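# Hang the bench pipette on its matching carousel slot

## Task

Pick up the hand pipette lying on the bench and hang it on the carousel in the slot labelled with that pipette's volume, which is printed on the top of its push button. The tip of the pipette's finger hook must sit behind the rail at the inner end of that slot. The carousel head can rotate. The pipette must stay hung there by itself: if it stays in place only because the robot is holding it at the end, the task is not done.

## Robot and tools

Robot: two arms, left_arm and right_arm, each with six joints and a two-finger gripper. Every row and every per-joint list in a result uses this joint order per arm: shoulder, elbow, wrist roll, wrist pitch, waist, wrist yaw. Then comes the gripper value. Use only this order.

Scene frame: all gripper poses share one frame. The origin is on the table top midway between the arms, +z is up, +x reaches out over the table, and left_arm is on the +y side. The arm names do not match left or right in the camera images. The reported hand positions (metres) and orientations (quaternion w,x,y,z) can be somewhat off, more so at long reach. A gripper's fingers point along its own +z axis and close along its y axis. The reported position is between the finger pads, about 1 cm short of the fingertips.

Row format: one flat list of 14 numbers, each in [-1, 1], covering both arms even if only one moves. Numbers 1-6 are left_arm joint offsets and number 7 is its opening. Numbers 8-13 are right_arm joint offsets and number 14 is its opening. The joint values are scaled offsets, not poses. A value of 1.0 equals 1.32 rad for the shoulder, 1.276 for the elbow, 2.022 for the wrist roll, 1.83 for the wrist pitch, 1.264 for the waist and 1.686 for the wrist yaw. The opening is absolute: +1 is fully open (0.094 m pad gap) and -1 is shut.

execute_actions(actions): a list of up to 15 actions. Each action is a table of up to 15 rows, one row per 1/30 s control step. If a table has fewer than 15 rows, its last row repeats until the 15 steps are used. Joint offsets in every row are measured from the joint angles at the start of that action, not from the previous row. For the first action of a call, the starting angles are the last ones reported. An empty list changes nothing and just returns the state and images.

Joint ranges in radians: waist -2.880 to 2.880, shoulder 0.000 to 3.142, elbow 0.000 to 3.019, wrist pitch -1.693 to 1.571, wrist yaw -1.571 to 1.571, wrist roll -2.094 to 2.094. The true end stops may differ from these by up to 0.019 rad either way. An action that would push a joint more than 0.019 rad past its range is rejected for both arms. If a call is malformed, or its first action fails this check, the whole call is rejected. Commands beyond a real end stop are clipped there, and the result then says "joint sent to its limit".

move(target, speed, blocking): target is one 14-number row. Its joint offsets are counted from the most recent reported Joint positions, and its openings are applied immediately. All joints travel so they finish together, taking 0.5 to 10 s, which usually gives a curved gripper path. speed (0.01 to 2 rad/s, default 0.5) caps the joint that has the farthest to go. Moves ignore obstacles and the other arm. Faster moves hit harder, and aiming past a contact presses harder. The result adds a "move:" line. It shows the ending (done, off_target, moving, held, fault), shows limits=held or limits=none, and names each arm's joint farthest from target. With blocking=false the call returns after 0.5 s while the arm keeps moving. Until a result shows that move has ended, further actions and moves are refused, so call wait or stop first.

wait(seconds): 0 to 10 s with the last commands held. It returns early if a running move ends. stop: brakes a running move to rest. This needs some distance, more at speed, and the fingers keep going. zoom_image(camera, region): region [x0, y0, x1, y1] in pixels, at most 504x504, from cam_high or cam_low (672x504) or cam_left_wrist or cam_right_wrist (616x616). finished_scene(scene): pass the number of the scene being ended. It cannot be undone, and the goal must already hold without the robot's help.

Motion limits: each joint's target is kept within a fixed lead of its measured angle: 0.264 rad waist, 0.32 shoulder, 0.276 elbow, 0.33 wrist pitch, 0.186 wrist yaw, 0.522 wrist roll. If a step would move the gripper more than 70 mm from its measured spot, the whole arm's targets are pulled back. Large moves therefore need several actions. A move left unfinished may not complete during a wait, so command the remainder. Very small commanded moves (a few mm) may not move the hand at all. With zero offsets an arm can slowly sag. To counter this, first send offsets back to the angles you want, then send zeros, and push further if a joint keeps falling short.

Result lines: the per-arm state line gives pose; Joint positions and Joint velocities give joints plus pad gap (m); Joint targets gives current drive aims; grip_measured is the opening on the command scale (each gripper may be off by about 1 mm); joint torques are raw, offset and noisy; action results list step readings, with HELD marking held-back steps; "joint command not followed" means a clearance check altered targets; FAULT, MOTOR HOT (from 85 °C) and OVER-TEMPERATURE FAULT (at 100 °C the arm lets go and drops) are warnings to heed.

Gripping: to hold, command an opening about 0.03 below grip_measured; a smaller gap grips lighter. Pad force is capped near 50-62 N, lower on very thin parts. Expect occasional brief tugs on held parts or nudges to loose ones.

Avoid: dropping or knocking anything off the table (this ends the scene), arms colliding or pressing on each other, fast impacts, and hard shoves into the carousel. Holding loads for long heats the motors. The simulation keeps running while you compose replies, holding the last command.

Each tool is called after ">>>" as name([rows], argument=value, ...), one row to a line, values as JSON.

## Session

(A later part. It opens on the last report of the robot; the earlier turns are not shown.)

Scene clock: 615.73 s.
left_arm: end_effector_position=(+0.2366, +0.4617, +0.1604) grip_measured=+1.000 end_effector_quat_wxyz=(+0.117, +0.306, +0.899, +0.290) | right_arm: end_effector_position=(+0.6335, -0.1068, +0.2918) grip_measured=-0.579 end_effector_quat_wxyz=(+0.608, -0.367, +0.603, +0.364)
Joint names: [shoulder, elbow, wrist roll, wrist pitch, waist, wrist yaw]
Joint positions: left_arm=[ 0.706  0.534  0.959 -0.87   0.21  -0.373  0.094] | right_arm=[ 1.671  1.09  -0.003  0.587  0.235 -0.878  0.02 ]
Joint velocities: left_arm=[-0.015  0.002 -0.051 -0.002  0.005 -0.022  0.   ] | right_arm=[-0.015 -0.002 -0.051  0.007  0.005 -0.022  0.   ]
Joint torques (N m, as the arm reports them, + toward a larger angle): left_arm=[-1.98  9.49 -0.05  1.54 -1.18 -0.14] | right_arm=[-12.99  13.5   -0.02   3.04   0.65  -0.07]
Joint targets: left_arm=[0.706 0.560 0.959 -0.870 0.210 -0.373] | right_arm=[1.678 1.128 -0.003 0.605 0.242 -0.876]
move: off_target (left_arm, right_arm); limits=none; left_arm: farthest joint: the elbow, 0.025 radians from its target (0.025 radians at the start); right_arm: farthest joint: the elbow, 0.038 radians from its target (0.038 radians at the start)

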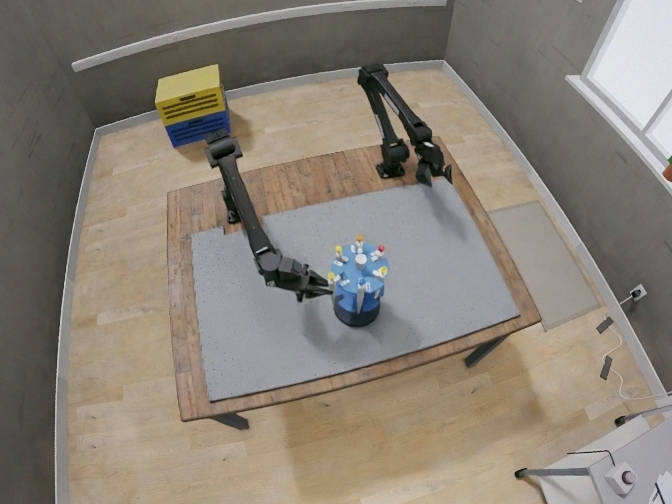

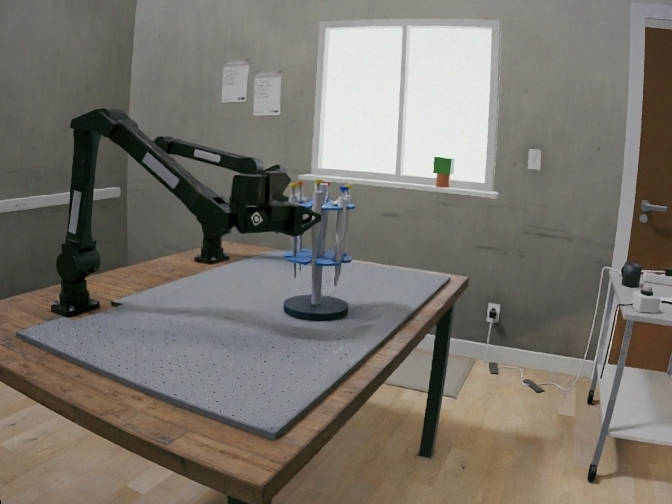

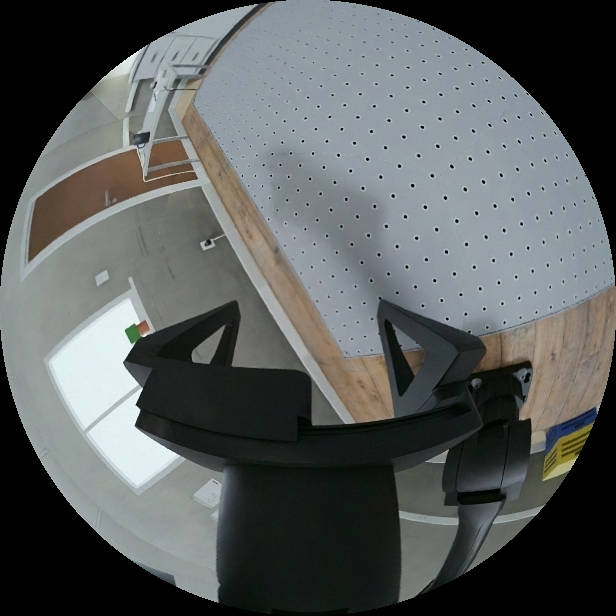

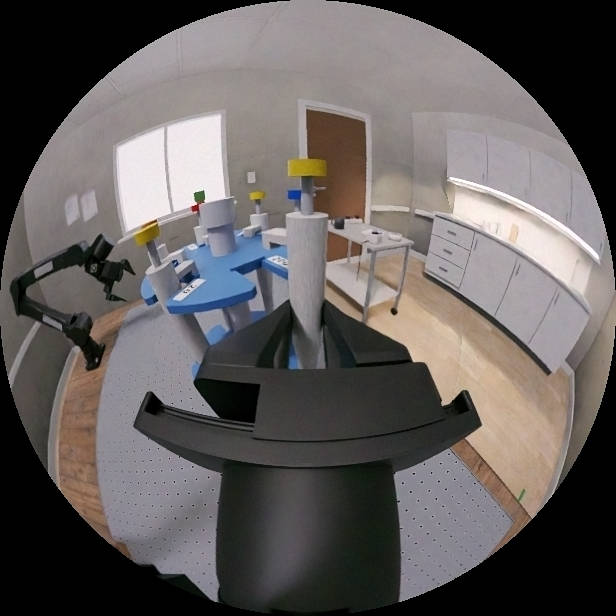

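>>> move(target=[0,0.02,0,0,0,0,1, 0.003,0.03,0,0.008,0.003,-0.025,-0.61], speed=0.05)

>>> zoom_image(camera="cam_right_wrist", region=[130, 180, 340, 370])

>>> zoom_image(camera="cam_low", region=[240, 160, 380, 300])

>>> zoom_image(camera="cam_high", region=[260, 230, 400, 340])

Scene clock: 644.57 s.
left_arm: end_effector_position=(+0.2366, +0.4617, +0.1604) grip_measured=+1.000 end_effector_quat_wxyz=(+0.117, +0.306, +0.899, +0.290) | right_arm: end_effector_position=(+0.6275, -0.1037, +0.2918) grip_measured=-0.579 end_effector_quat_wxyz=(+0.601, -0.379, +0.596, +0.375)
Joint names: [shoulder, elbow, wrist roll, wrist pitch, waist, wrist yaw]
Joint positions: left_arm=[ 0.706  0.534  0.959 -0.87   0.21  -0.373  0.094] | right_arm=[ 1.671  1.09  -0.003  0.587  0.235 -0.918  0.02 ]
Joint velocities: left_arm=[-0.005  0.012 -0.066  0.017 -0.015 -0.022  0.   ] | right_arm=[-0.015 -0.002  0.007 -0.002 -0.005 -0.037  0.   ]
Joint torques (N m, as the arm reports them, + toward a larger angle): left_arm=[-1.99  9.48 -0.05  1.53 -1.22 -0.14] | right_arm=[-13.17  13.49  -0.02   2.83   0.42  -0.24]
Joint targets: left_arm=[0.706 0.560 0.959 -0.870 0.210 -0.373] | right_arm=[1.675 1.128 -0.003 0.601 0.239 -0.920]
move: off_target (left_arm, right_arm); limits=none; left_arm: farthest joint: the elbow, 0.025 radians from its target (0.025 radians at the start); right_arm: farthest joint: the elbow, 0.038 radians from its target (0.038 radians at the start)

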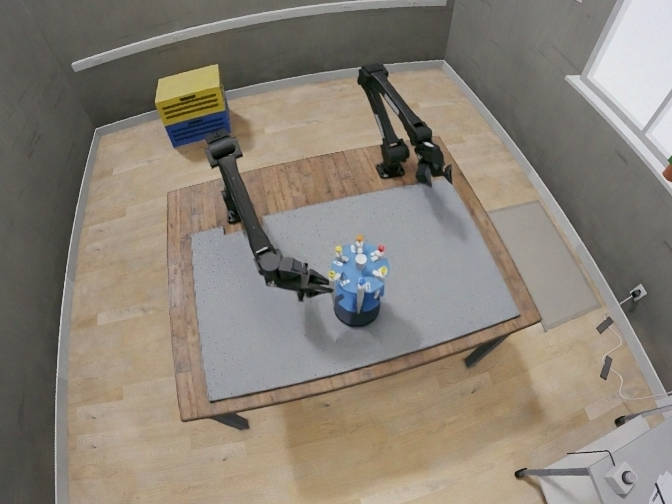

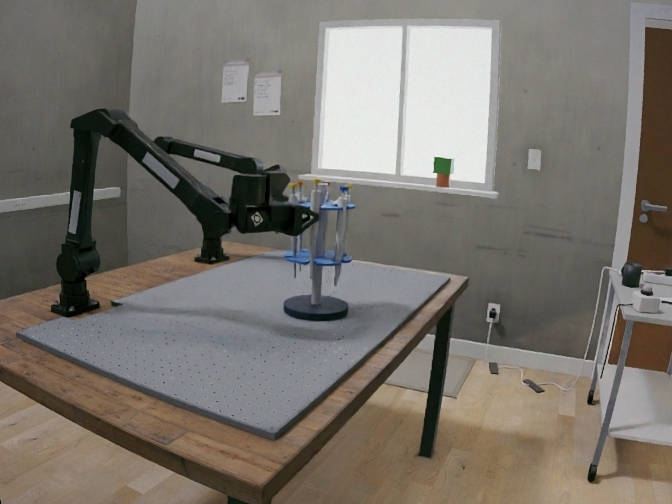

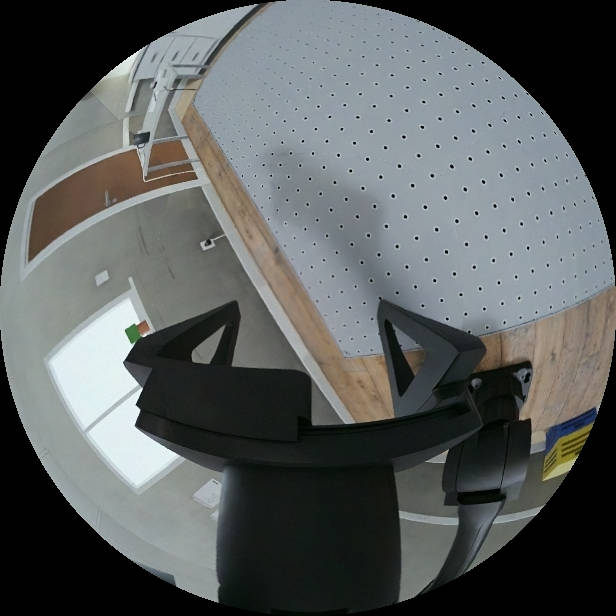

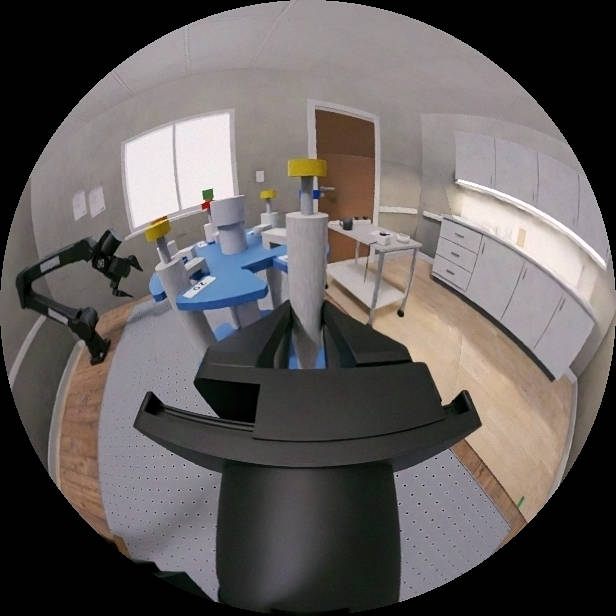

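Region (130, 180, 340, 370) of cam_right_wrist's 616x616 image, scaled by 2.400, with more detail than that image has; it fills the top 456 rows of this view, and the rest is white.

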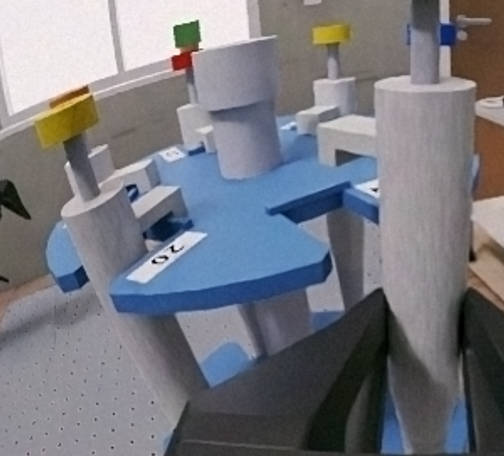

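Region (240, 160, 380, 300) of cam_low's 672x504 image, scaled by 3.600, with more detail than that image has.

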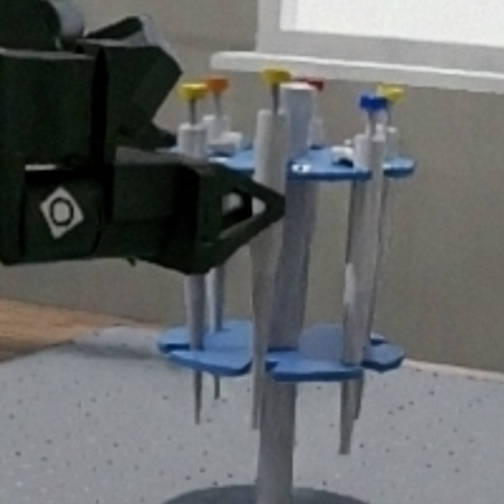

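Region (260, 230, 400, 340) of cam_high's 672x504 image, scaled by 3.600, with more detail than that image has; it fills the top 396 rows of this view, and the rest is white.

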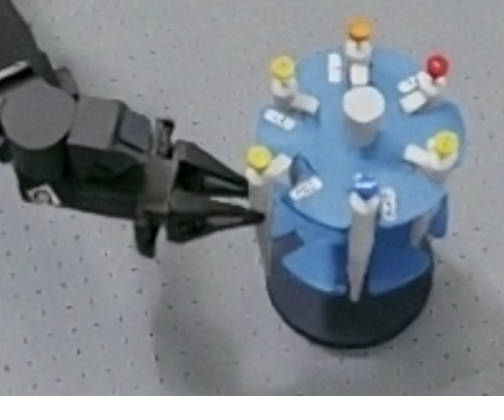

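>>> move(target=[0,0.02,0,0,0,0,1, 0.015,0.0,0,0.017,0.003,-0.004,-0.61], speed=0.04)

>>> zoom_image(camera="cam_right_wrist", region=[130, 180, 340, 370])

>>> zoom_image(camera="cam_low", region=[270, 170, 360, 240])

Scene clock: 661.20 s.
left_arm: end_effector_position=(+0.2366, +0.4617, +0.1604) grip_measured=+1.000 end_effector_quat_wxyz=(+0.117, +0.306, +0.899, +0.290) | right_arm: end_effector_position=(+0.6287, -0.1029, +0.2863) grip_measured=-0.579 end_effector_quat_wxyz=(+0.600, -0.380, +0.595, +0.377)
Joint names: [shoulder, elbow, wrist roll, wrist pitch, waist, wrist yaw]
Joint positions: left_arm=[ 0.706  0.534  0.959 -0.87   0.21  -0.373  0.094] | right_arm=[ 1.684  1.09  -0.003  0.6    0.235 -0.922  0.02 ]
Joint velocities: left_arm=[-0.015 -0.002 -0.037 -0.002 -0.005 -0.022  0.   ] | right_arm=[-0.015 -0.002 -0.007 -0.007 -0.015  0.007  0.   ]
Joint torques (N m, as the arm reports them, + toward a larger angle): left_arm=[-2.    9.48 -0.05  1.55 -1.18 -0.14] | right_arm=[-13.09   9.68  -0.03   3.02   0.27  -0.24]
Joint targets: left_arm=[0.706 0.560 0.959 -0.870 0.210 -0.373] | right_arm=[1.691 1.090 -0.003 0.618 0.239 -0.925]
move: off_target (left_arm); limits=none; left_arm: farthest joint: the elbow, 0.025 radians from its target (0.025 radians at the start); right_arm: farthest joint: the wrist pitch, 0.018 radians from its target (0.031 radians at the start)

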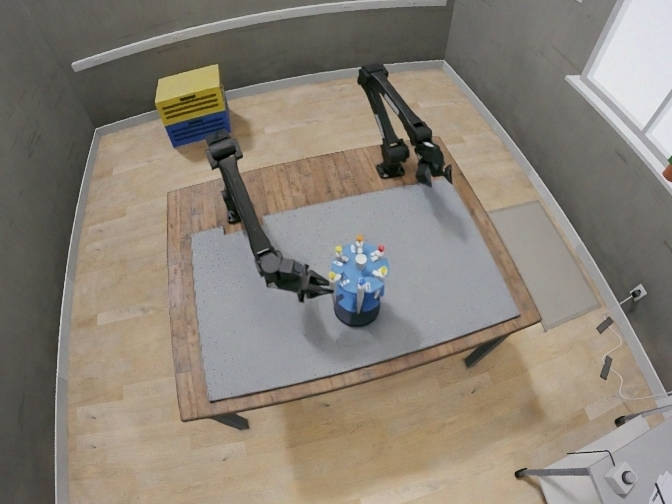

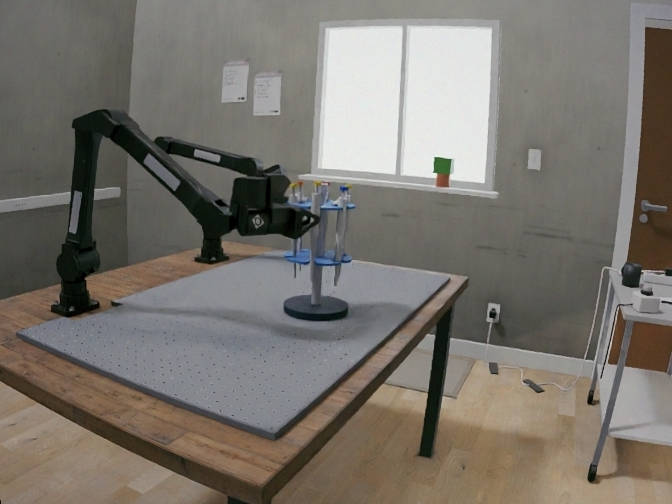

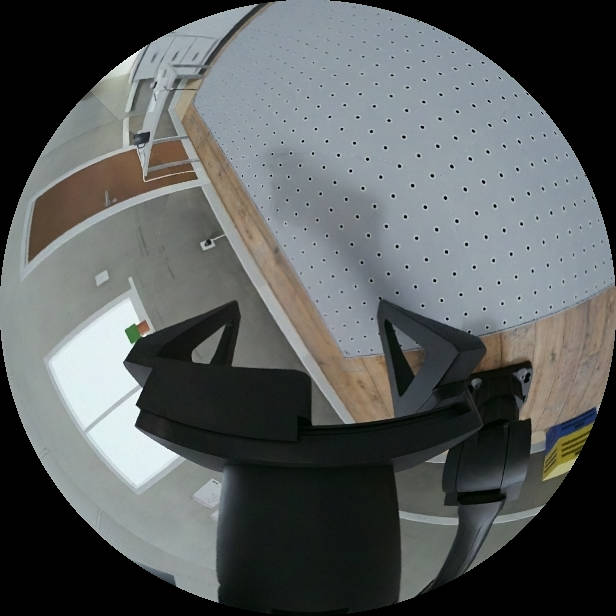

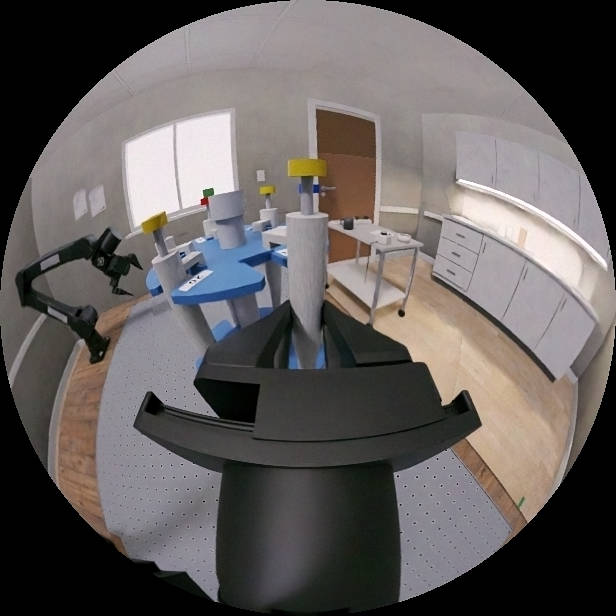

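Region (130, 180, 340, 370) of cam_right_wrist's 616x616 image, scaled by 2.400, with more detail than that image has; it fills the top 456 rows of this view, and the rest is white.

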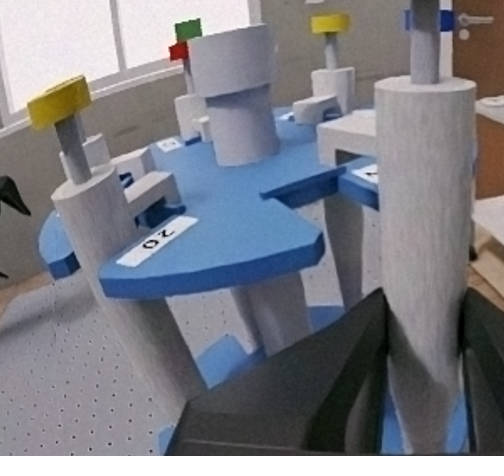

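Region (270, 170, 360, 240) of cam_low's 672x504 image, scaled by 5.600, with more detail than that image has.

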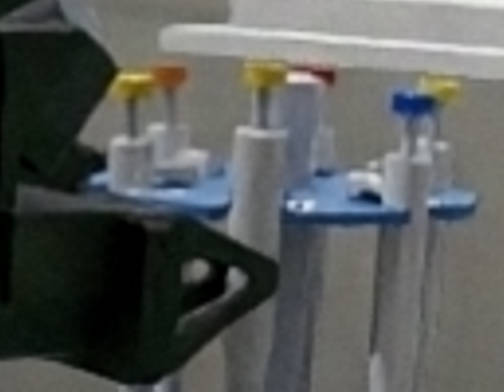

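>>> move(target=[0,0.02,0,0,0,0,1, 0.003,0.02,0,0.008,0.03,0,-0.61], speed=0.03)

>>> zoom_image(camera="cam_right_wrist", region=[130, 180, 340, 370])

>>> zoom_image(camera="cam_low", region=[240, 160, 380, 300])

>>> zoom_image(camera="cam_high", region=[260, 230, 400, 340])

Scene clock: 672.83 s.
left_arm: end_effector_position=(+0.2366, +0.4617, +0.1604) grip_measured=+1.000 end_effector_quat_wxyz=(+0.117, +0.306, +0.899, +0.290) | right_arm: end_effector_position=(+0.6198, -0.0839, +0.2863) grip_measured=-0.579 end_effector_quat_wxyz=(+0.594, -0.390, +0.588, +0.387)
Joint names: [shoulder, elbow, wrist roll, wrist pitch, waist, wrist yaw]
Joint positions: left_arm=[ 0.706  0.534  0.959 -0.87   0.21  -0.373  0.094] | right_arm=[ 1.684  1.09  -0.003  0.6    0.268 -0.922  0.02 ]
Joint velocities: left_arm=[ 0.024 -0.002 -0.007 -0.022 -0.005  0.051  0.   ] | right_arm=[-0.005 -0.012 -0.022  0.012  0.005 -0.037 -0.   ]
Joint torques (N m, as the arm reports them, + toward a larger angle): left_arm=[-1.98  9.48 -0.04  1.53 -1.16 -0.14] | right_arm=[-13.15  12.18  -0.03   2.86   0.42  -0.15]
Joint targets: left_arm=[0.706 0.560 0.959 -0.870 0.210 -0.373] | right_arm=[1.688 1.115 -0.003 0.615 0.273 -0.922]
move: off_target (left_arm, right_arm); limits=none; left_arm: farthest joint: the elbow, 0.025 radians from its target (0.025 radians at the start); right_arm: farthest joint: the elbow, 0.026 radians from its target (0.026 radians at the start)

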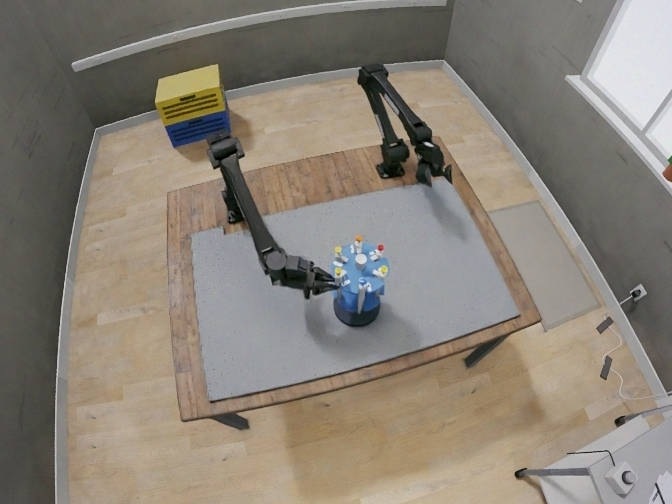

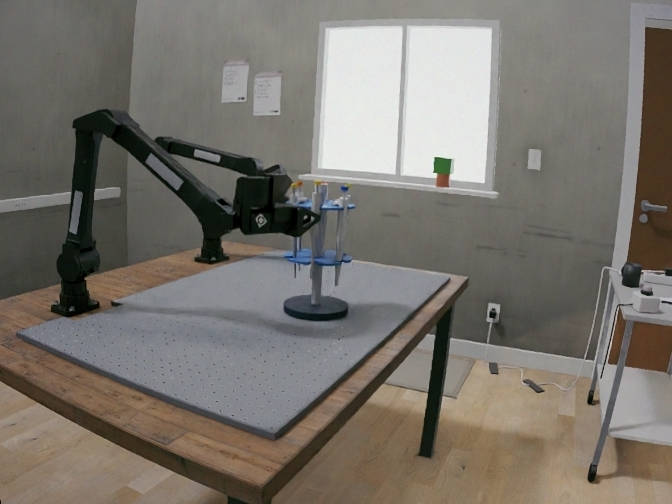

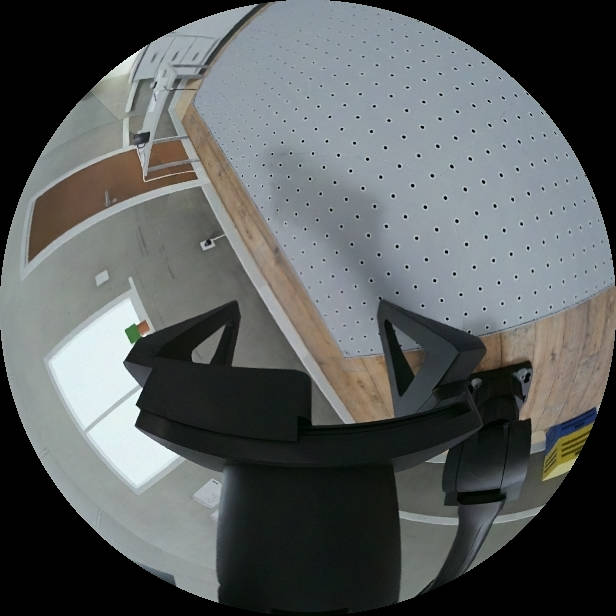

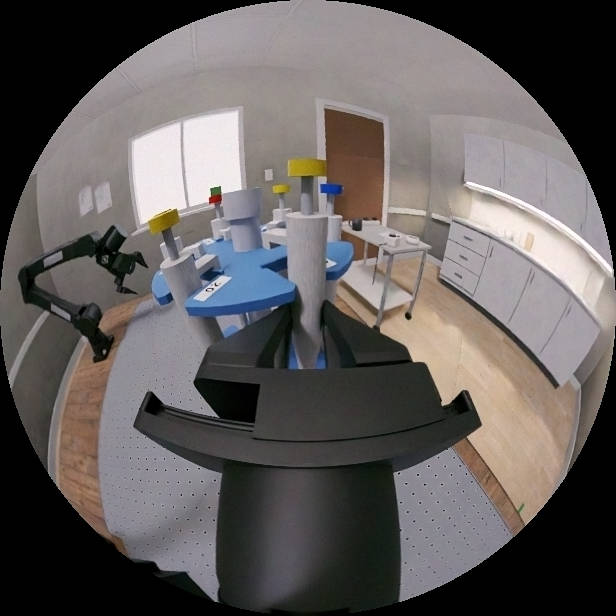

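Region (130, 180, 340, 370) of cam_right_wrist's 616x616 image, scaled by 2.400, with more detail than that image has; it fills the top 456 rows of this view, and the rest is white.

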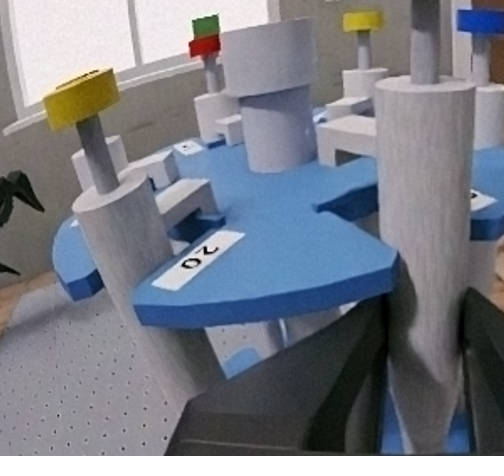

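Region (240, 160, 380, 300) of cam_low's 672x504 image, scaled by 3.600, with more detail than that image has.

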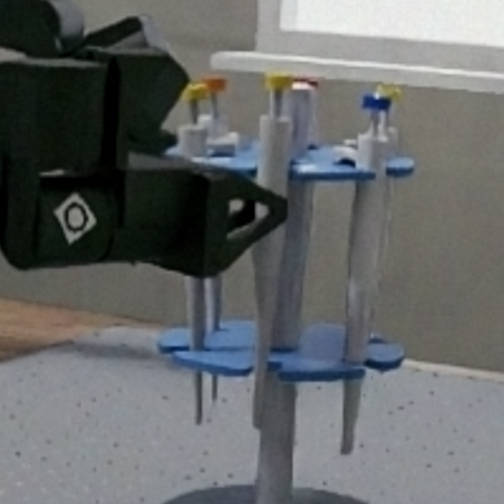

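Region (260, 230, 400, 340) of cam_high's 672x504 image, scaled by 3.600, with more detail than that image has; it fills the top 396 rows of this view, and the rest is white.

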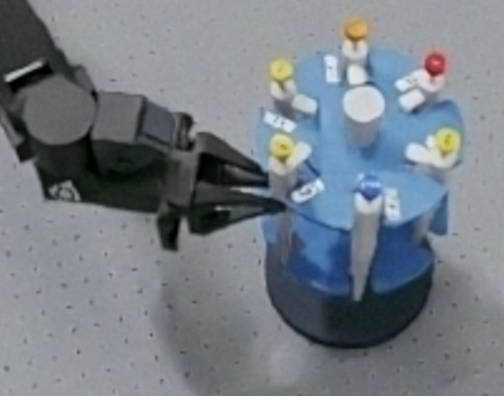

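>>> move(target=[0,0.02,0,0,0,0,1, 0.013,0.02,0,0.026,0.015,0,-0.61], speed=0.04)

>>> zoom_image(camera="cam_right_wrist", region=[130, 180, 340, 370])

>>> zoom_image(camera="cam_low", region=[240, 160, 380, 300])

>>> zoom_image(camera="cam_high", region=[300, 230, 400, 310])

Scene clock: 694.43 s.
left_arm: end_effector_position=(+0.2366, +0.4617, +0.1604) grip_measured=+1.000 end_effector_quat_wxyz=(+0.117, +0.306, +0.899, +0.290) | right_arm: end_effector_position=(+0.6181, -0.0774, +0.2858) grip_measured=-0.579 end_effector_quat_wxyz=(+0.598, -0.395, +0.580, +0.387)
Joint names: [shoulder, elbow, wrist roll, wrist pitch, waist, wrist yaw]
Joint positions: left_arm=[ 0.706  0.534  0.959 -0.87   0.21  -0.373  0.094] | right_arm=[ 1.693  1.09  -0.003  0.629  0.279 -0.922  0.02 ]
Joint velocities: left_arm=[-0.005  0.002  0.007 -0.012 -0.015  0.066  0.   ] | right_arm=[-0.005 -0.002 -0.051 -0.012  0.015 -0.007 -0.   ]
Joint torques (N m, as the arm reports them, + toward a larger angle): left_arm=[-2.05  9.5  -0.05  1.52 -1.23 -0.14] | right_arm=[-13.15  12.13  -0.03   3.06   0.64  -0.13]
Joint targets: left_arm=[0.706 0.560 0.959 -0.870 0.210 -0.373] | right_arm=[1.701 1.115 -0.003 0.648 0.287 -0.922]
move: off_target (left_arm, right_arm); limits=none; left_arm: farthest joint: the elbow, 0.025 radians from its target (0.025 radians at the start); right_arm: farthest joint: the elbow, 0.026 radians from its target (0.026 radians at the start)

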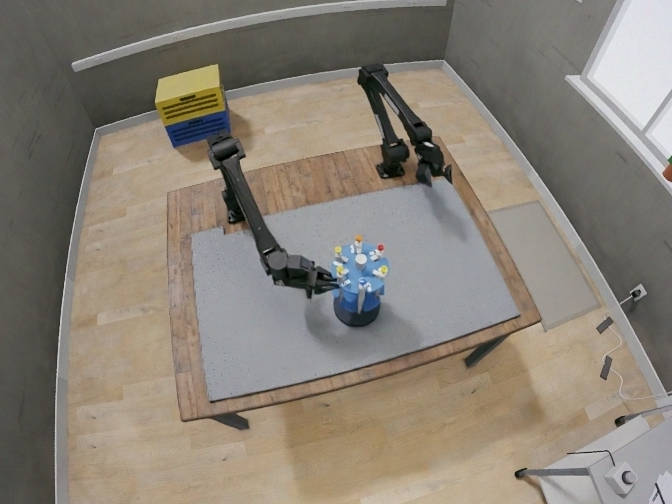

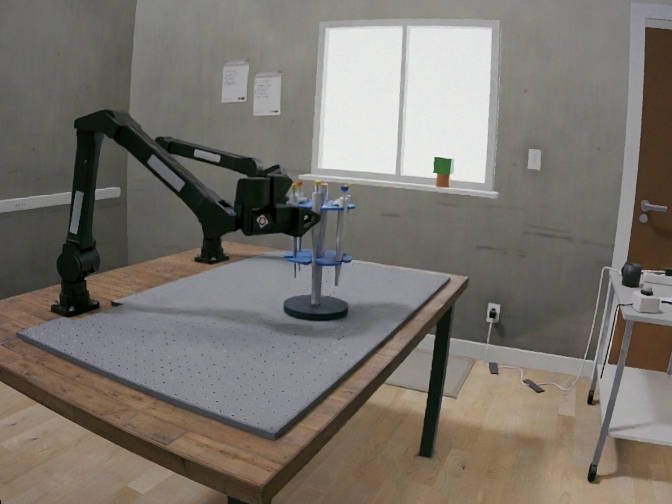

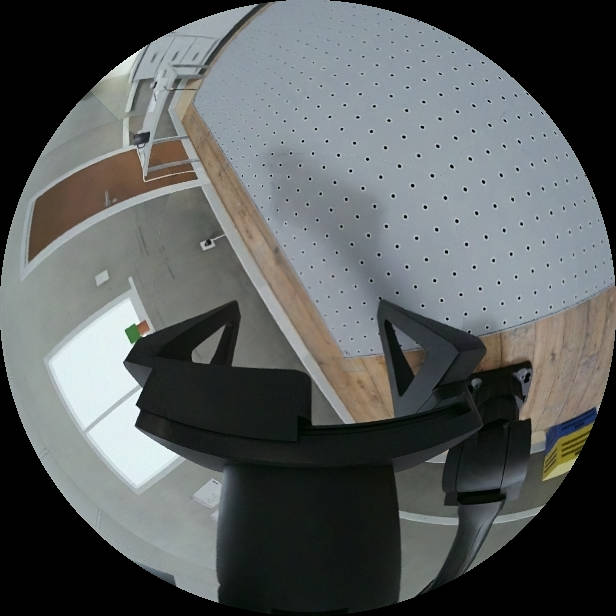

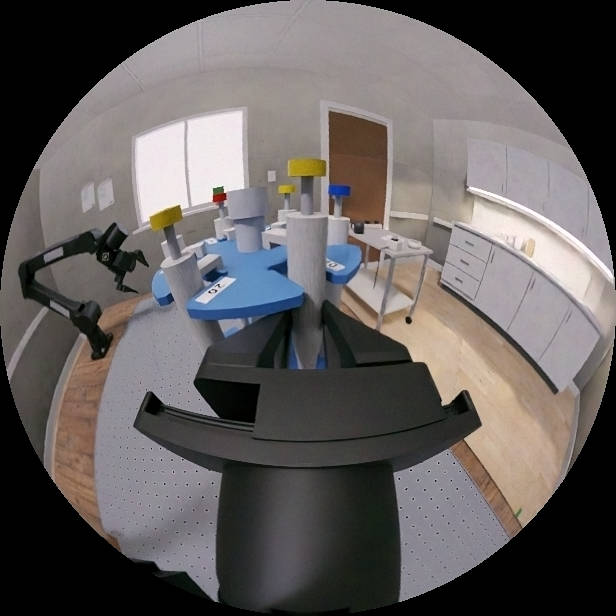

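Region (130, 180, 340, 370) of cam_right_wrist's 616x616 image, scaled by 2.400, with more detail than that image has; it fills the top 456 rows of this view, and the rest is white.

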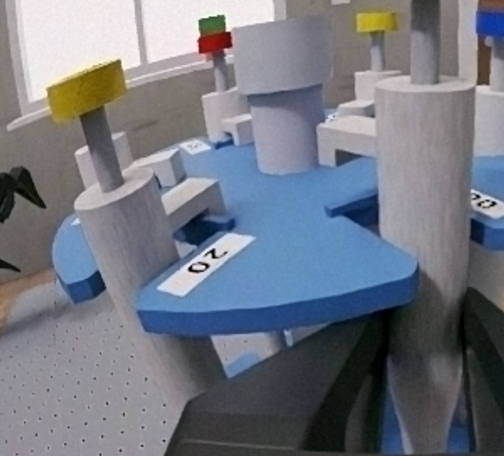

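Region (240, 160, 380, 300) of cam_low's 672x504 image, scaled by 3.600, with more detail than that image has.

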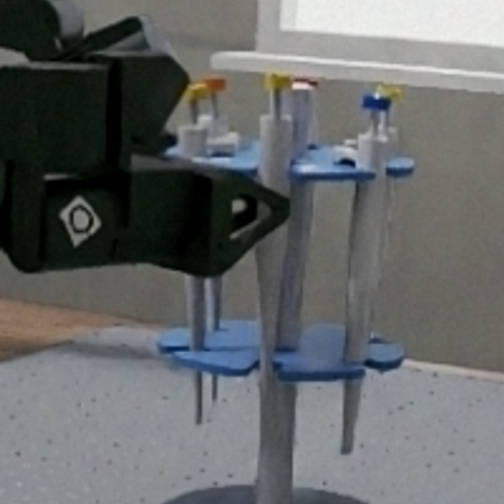

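Region (300, 230, 400, 310) of cam_high's 672x504 image, scaled by 5.040, with more detail than that image has; it fills the top 403 rows of this view, and the rest is white.

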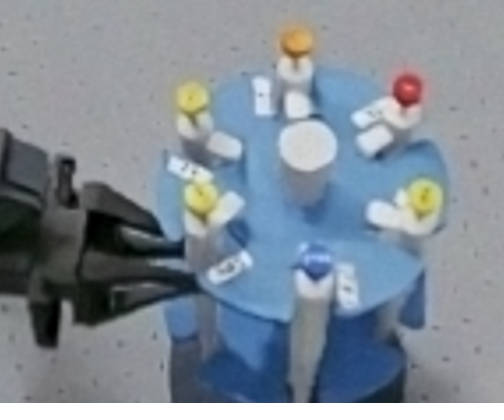

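>>> move(target=[0,0.02,0,0,0,0,1, 0.016,-0.009,0,0.021,0.006,0,-0.61], speed=0.03)

>>> zoom_image(camera="cam_right_wrist", region=[130, 180, 340, 370])

>>> zoom_image(camera="cam_low", region=[240, 160, 380, 300])

>>> zoom_image(camera="cam_high", region=[300, 230, 400, 310])

Scene clock: 711.97 s.
left_arm: end_effector_position=(+0.2366, +0.4617, +0.1604) grip_measured=+1.000 end_effector_quat_wxyz=(+0.117, +0.306, +0.899, +0.290) | right_arm: end_effector_position=(+0.6182, -0.0774, +0.2770) grip_measured=-0.579 end_effector_quat_wxyz=(+0.598, -0.395, +0.580, +0.388)
Joint names: [shoulder, elbow, wrist roll, wrist pitch, waist, wrist yaw]
Joint positions: left_arm=[ 0.706  0.534  0.959 -0.87   0.21  -0.373  0.094] | right_arm=[ 1.707  1.081 -0.003  0.65   0.279 -0.922  0.02 ]
Joint velocities: left_arm=[-0.015  0.002 -0.051 -0.002 -0.005 -0.022  0.   ] | right_arm=[ 0.005  0.002  0.022  0.017 -0.024 -0.007 -0.001]
Joint torques (N m, as the arm reports them, + toward a larger angle): left_arm=[-2.01  9.48 -0.05  1.51 -1.26 -0.14] | right_arm=[-13.     9.21  -0.03   3.01   0.61  -0.14]
Joint targets: left_arm=[0.706 0.560 0.959 -0.870 0.210 -0.373] | right_arm=[1.714 1.078 -0.003 0.668 0.286 -0.922]
move: off_target (left_arm); limits=none; left_arm: farthest joint: the elbow, 0.025 radians from its target (0.025 radians at the start); right_arm: farthest joint: the wrist pitch, 0.018 radians from its target (0.038 radians at the start)

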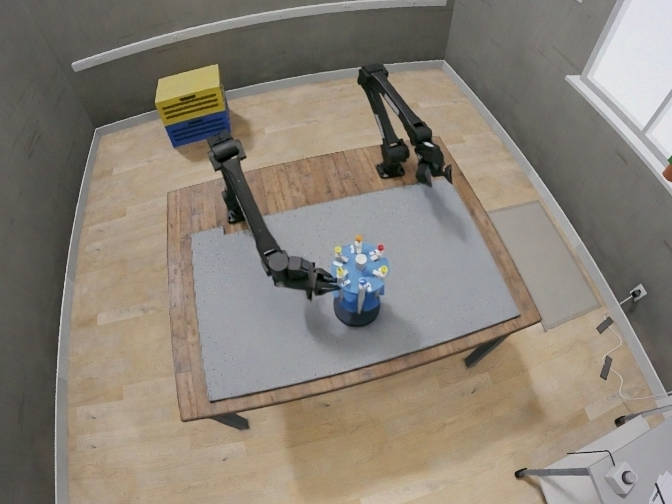

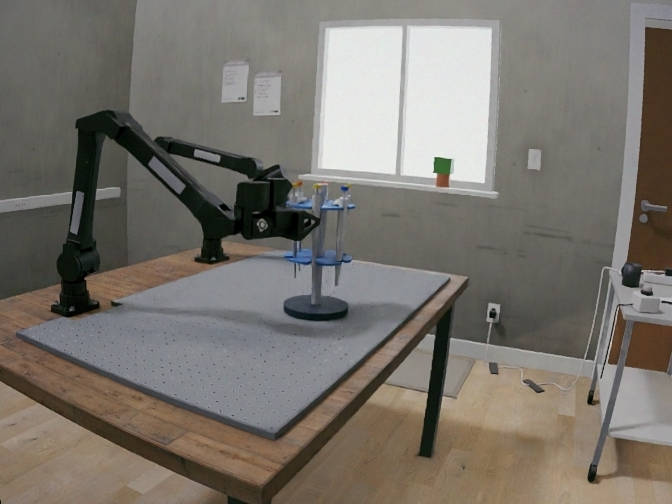

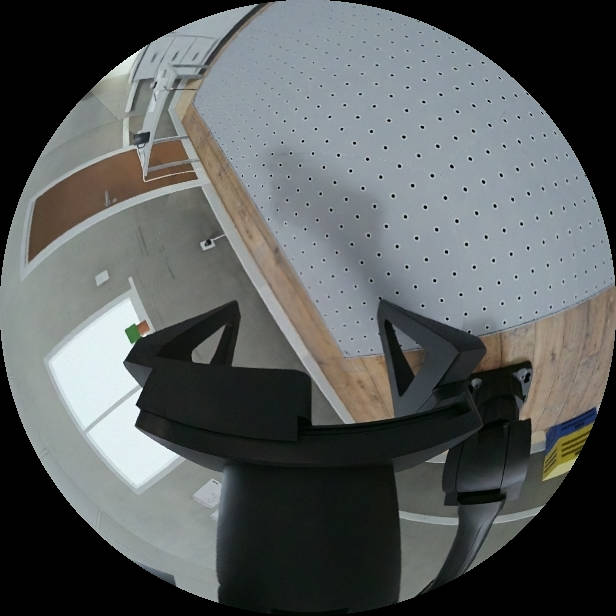

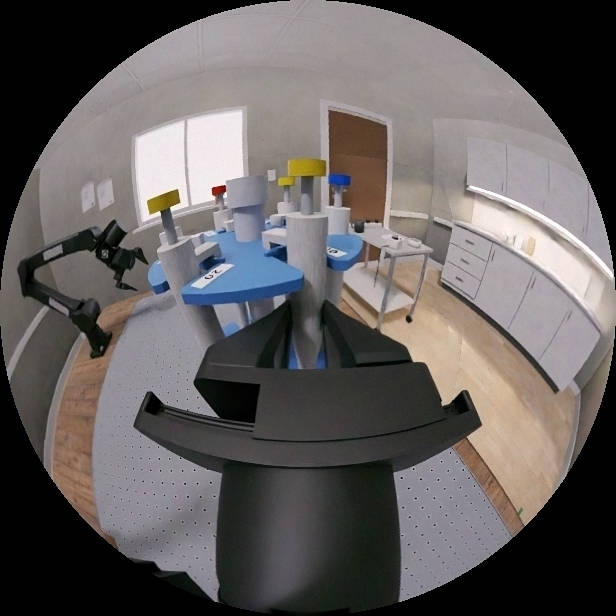

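Region (130, 180, 340, 370) of cam_right_wrist's 616x616 image, scaled by 2.400, with more detail than that image has; it fills the top 456 rows of this view, and the rest is white.

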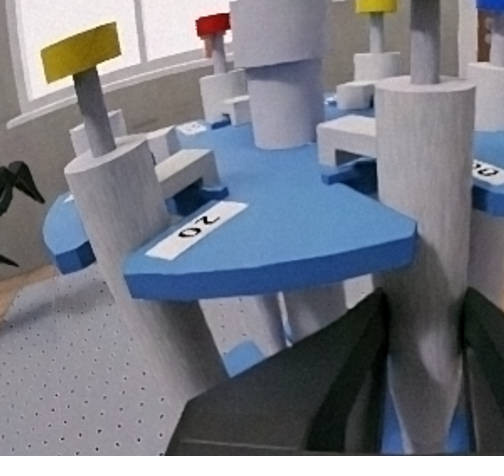

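Region (240, 160, 380, 300) of cam_low's 672x504 image, scaled by 3.600, with more detail than that image has.

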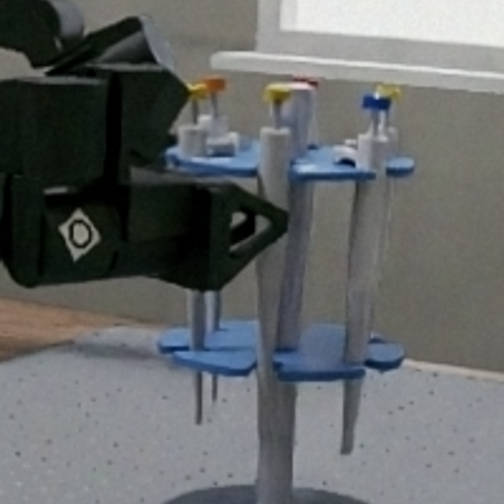

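Region (300, 230, 400, 310) of cam_high's 672x504 image, scaled by 5.040, with more detail than that image has; it fills the top 403 rows of this view, and the rest is white.

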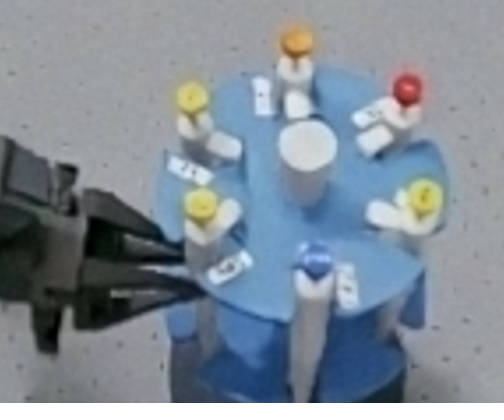

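>>> zoom_image(camera="cam_right_wrist", region=[240, 210, 310, 280])

Region (240, 210, 310, 280) of cam_right_wrist's 616x616 image, scaled by 7.200, with more detail than that image has.

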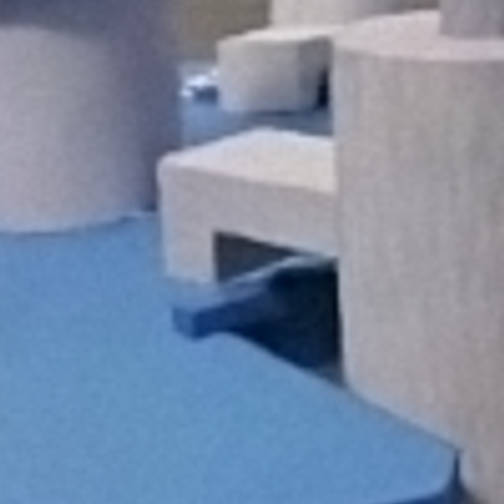

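>>> move(target=[0,0.02,0,0,0,0,1, 0.003,0.01,0,0.008,0.011,0,-0.61], speed=0.02)

>>> zoom_image(camera="cam_right_wrist", region=[240, 210, 310, 280])

Scene clock: 731.83 s.
left_arm: end_effector_position=(+0.2366, +0.4617, +0.1604) grip_measured=+1.000 end_effector_quat_wxyz=(+0.117, +0.306, +0.899, +0.290) | right_arm: end_effector_position=(+0.6166, -0.0743, +0.2770) grip_measured=-0.579 end_effector_quat_wxyz=(+0.596, -0.397, +0.579, +0.389)
Joint names: [shoulder, elbow, wrist roll, wrist pitch, waist, wrist yaw]
Joint positions: left_arm=[ 0.706  0.534  0.959 -0.87   0.21  -0.373  0.094] | right_arm=[ 1.707  1.081 -0.003  0.65   0.284 -0.922  0.02 ]
Joint velocities: left_arm=[-0.024 -0.002 -0.022  0.007  0.005  0.022  0.   ] | right_arm=[ 0.005 -0.017 -0.007 -0.012 -0.024 -0.022 -0.   ]
Joint torques (N m, as the arm reports them, + toward a larger angle): left_arm=[-1.94  9.48 -0.04  1.53 -1.23 -0.14] | right_arm=[-13.33  10.73  -0.03   2.85   0.7   -0.15]
Joint targets: left_arm=[0.706 0.560 0.959 -0.870 0.210 -0.373] | right_arm=[1.711 1.094 -0.003 0.664 0.293 -0.922]
move: off_target (left_arm); limits=none; left_arm: farthest joint: the elbow, 0.025 radians from its target (0.025 radians at the start); right_arm: farthest joint: the wrist pitch, 0.015 radians from its target (0.015 radians at the start)

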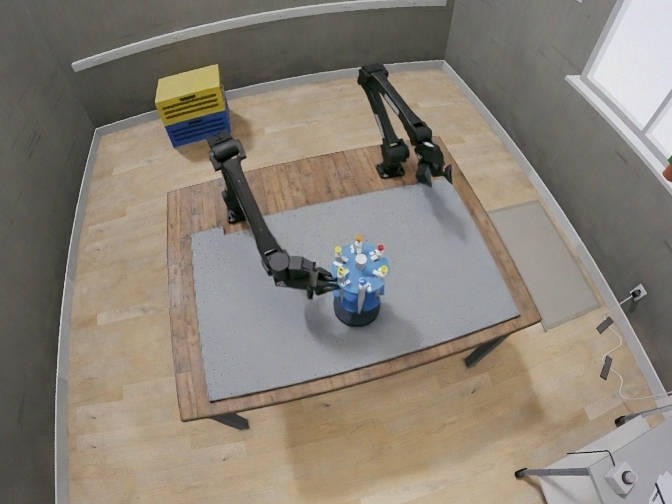

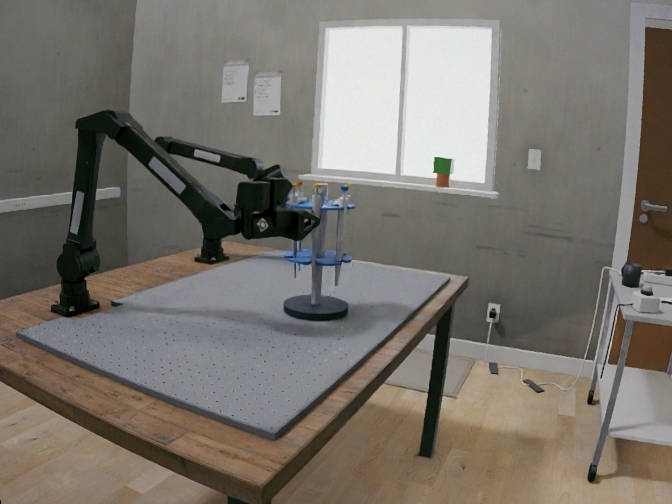

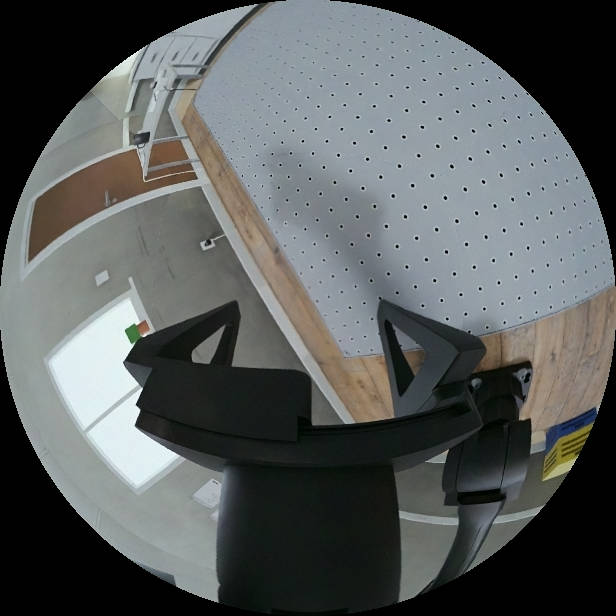

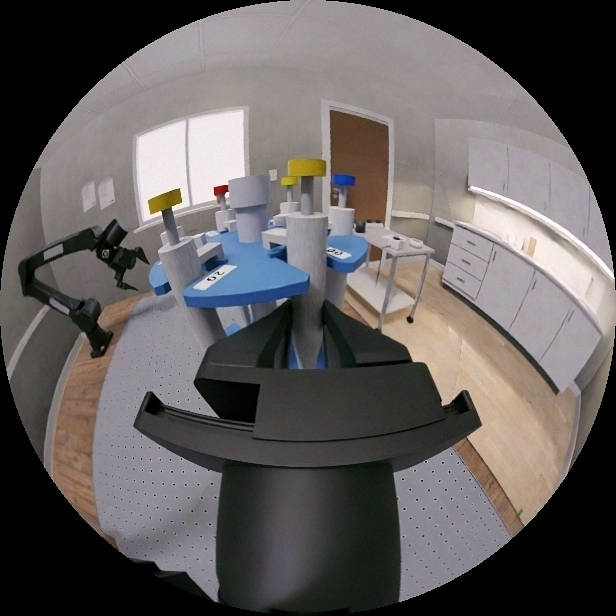

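Region (240, 210, 310, 280) of cam_right_wrist's 616x616 image, scaled by 7.200, with more detail than that image has.

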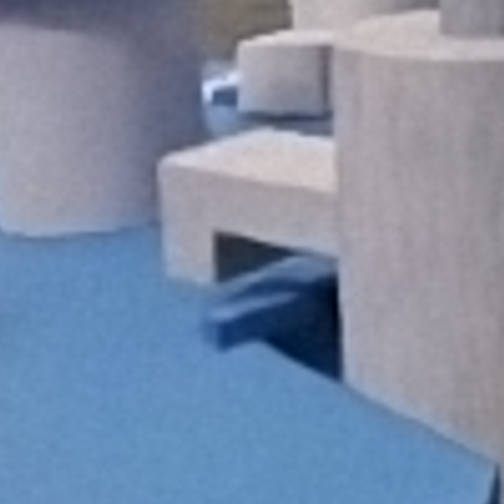

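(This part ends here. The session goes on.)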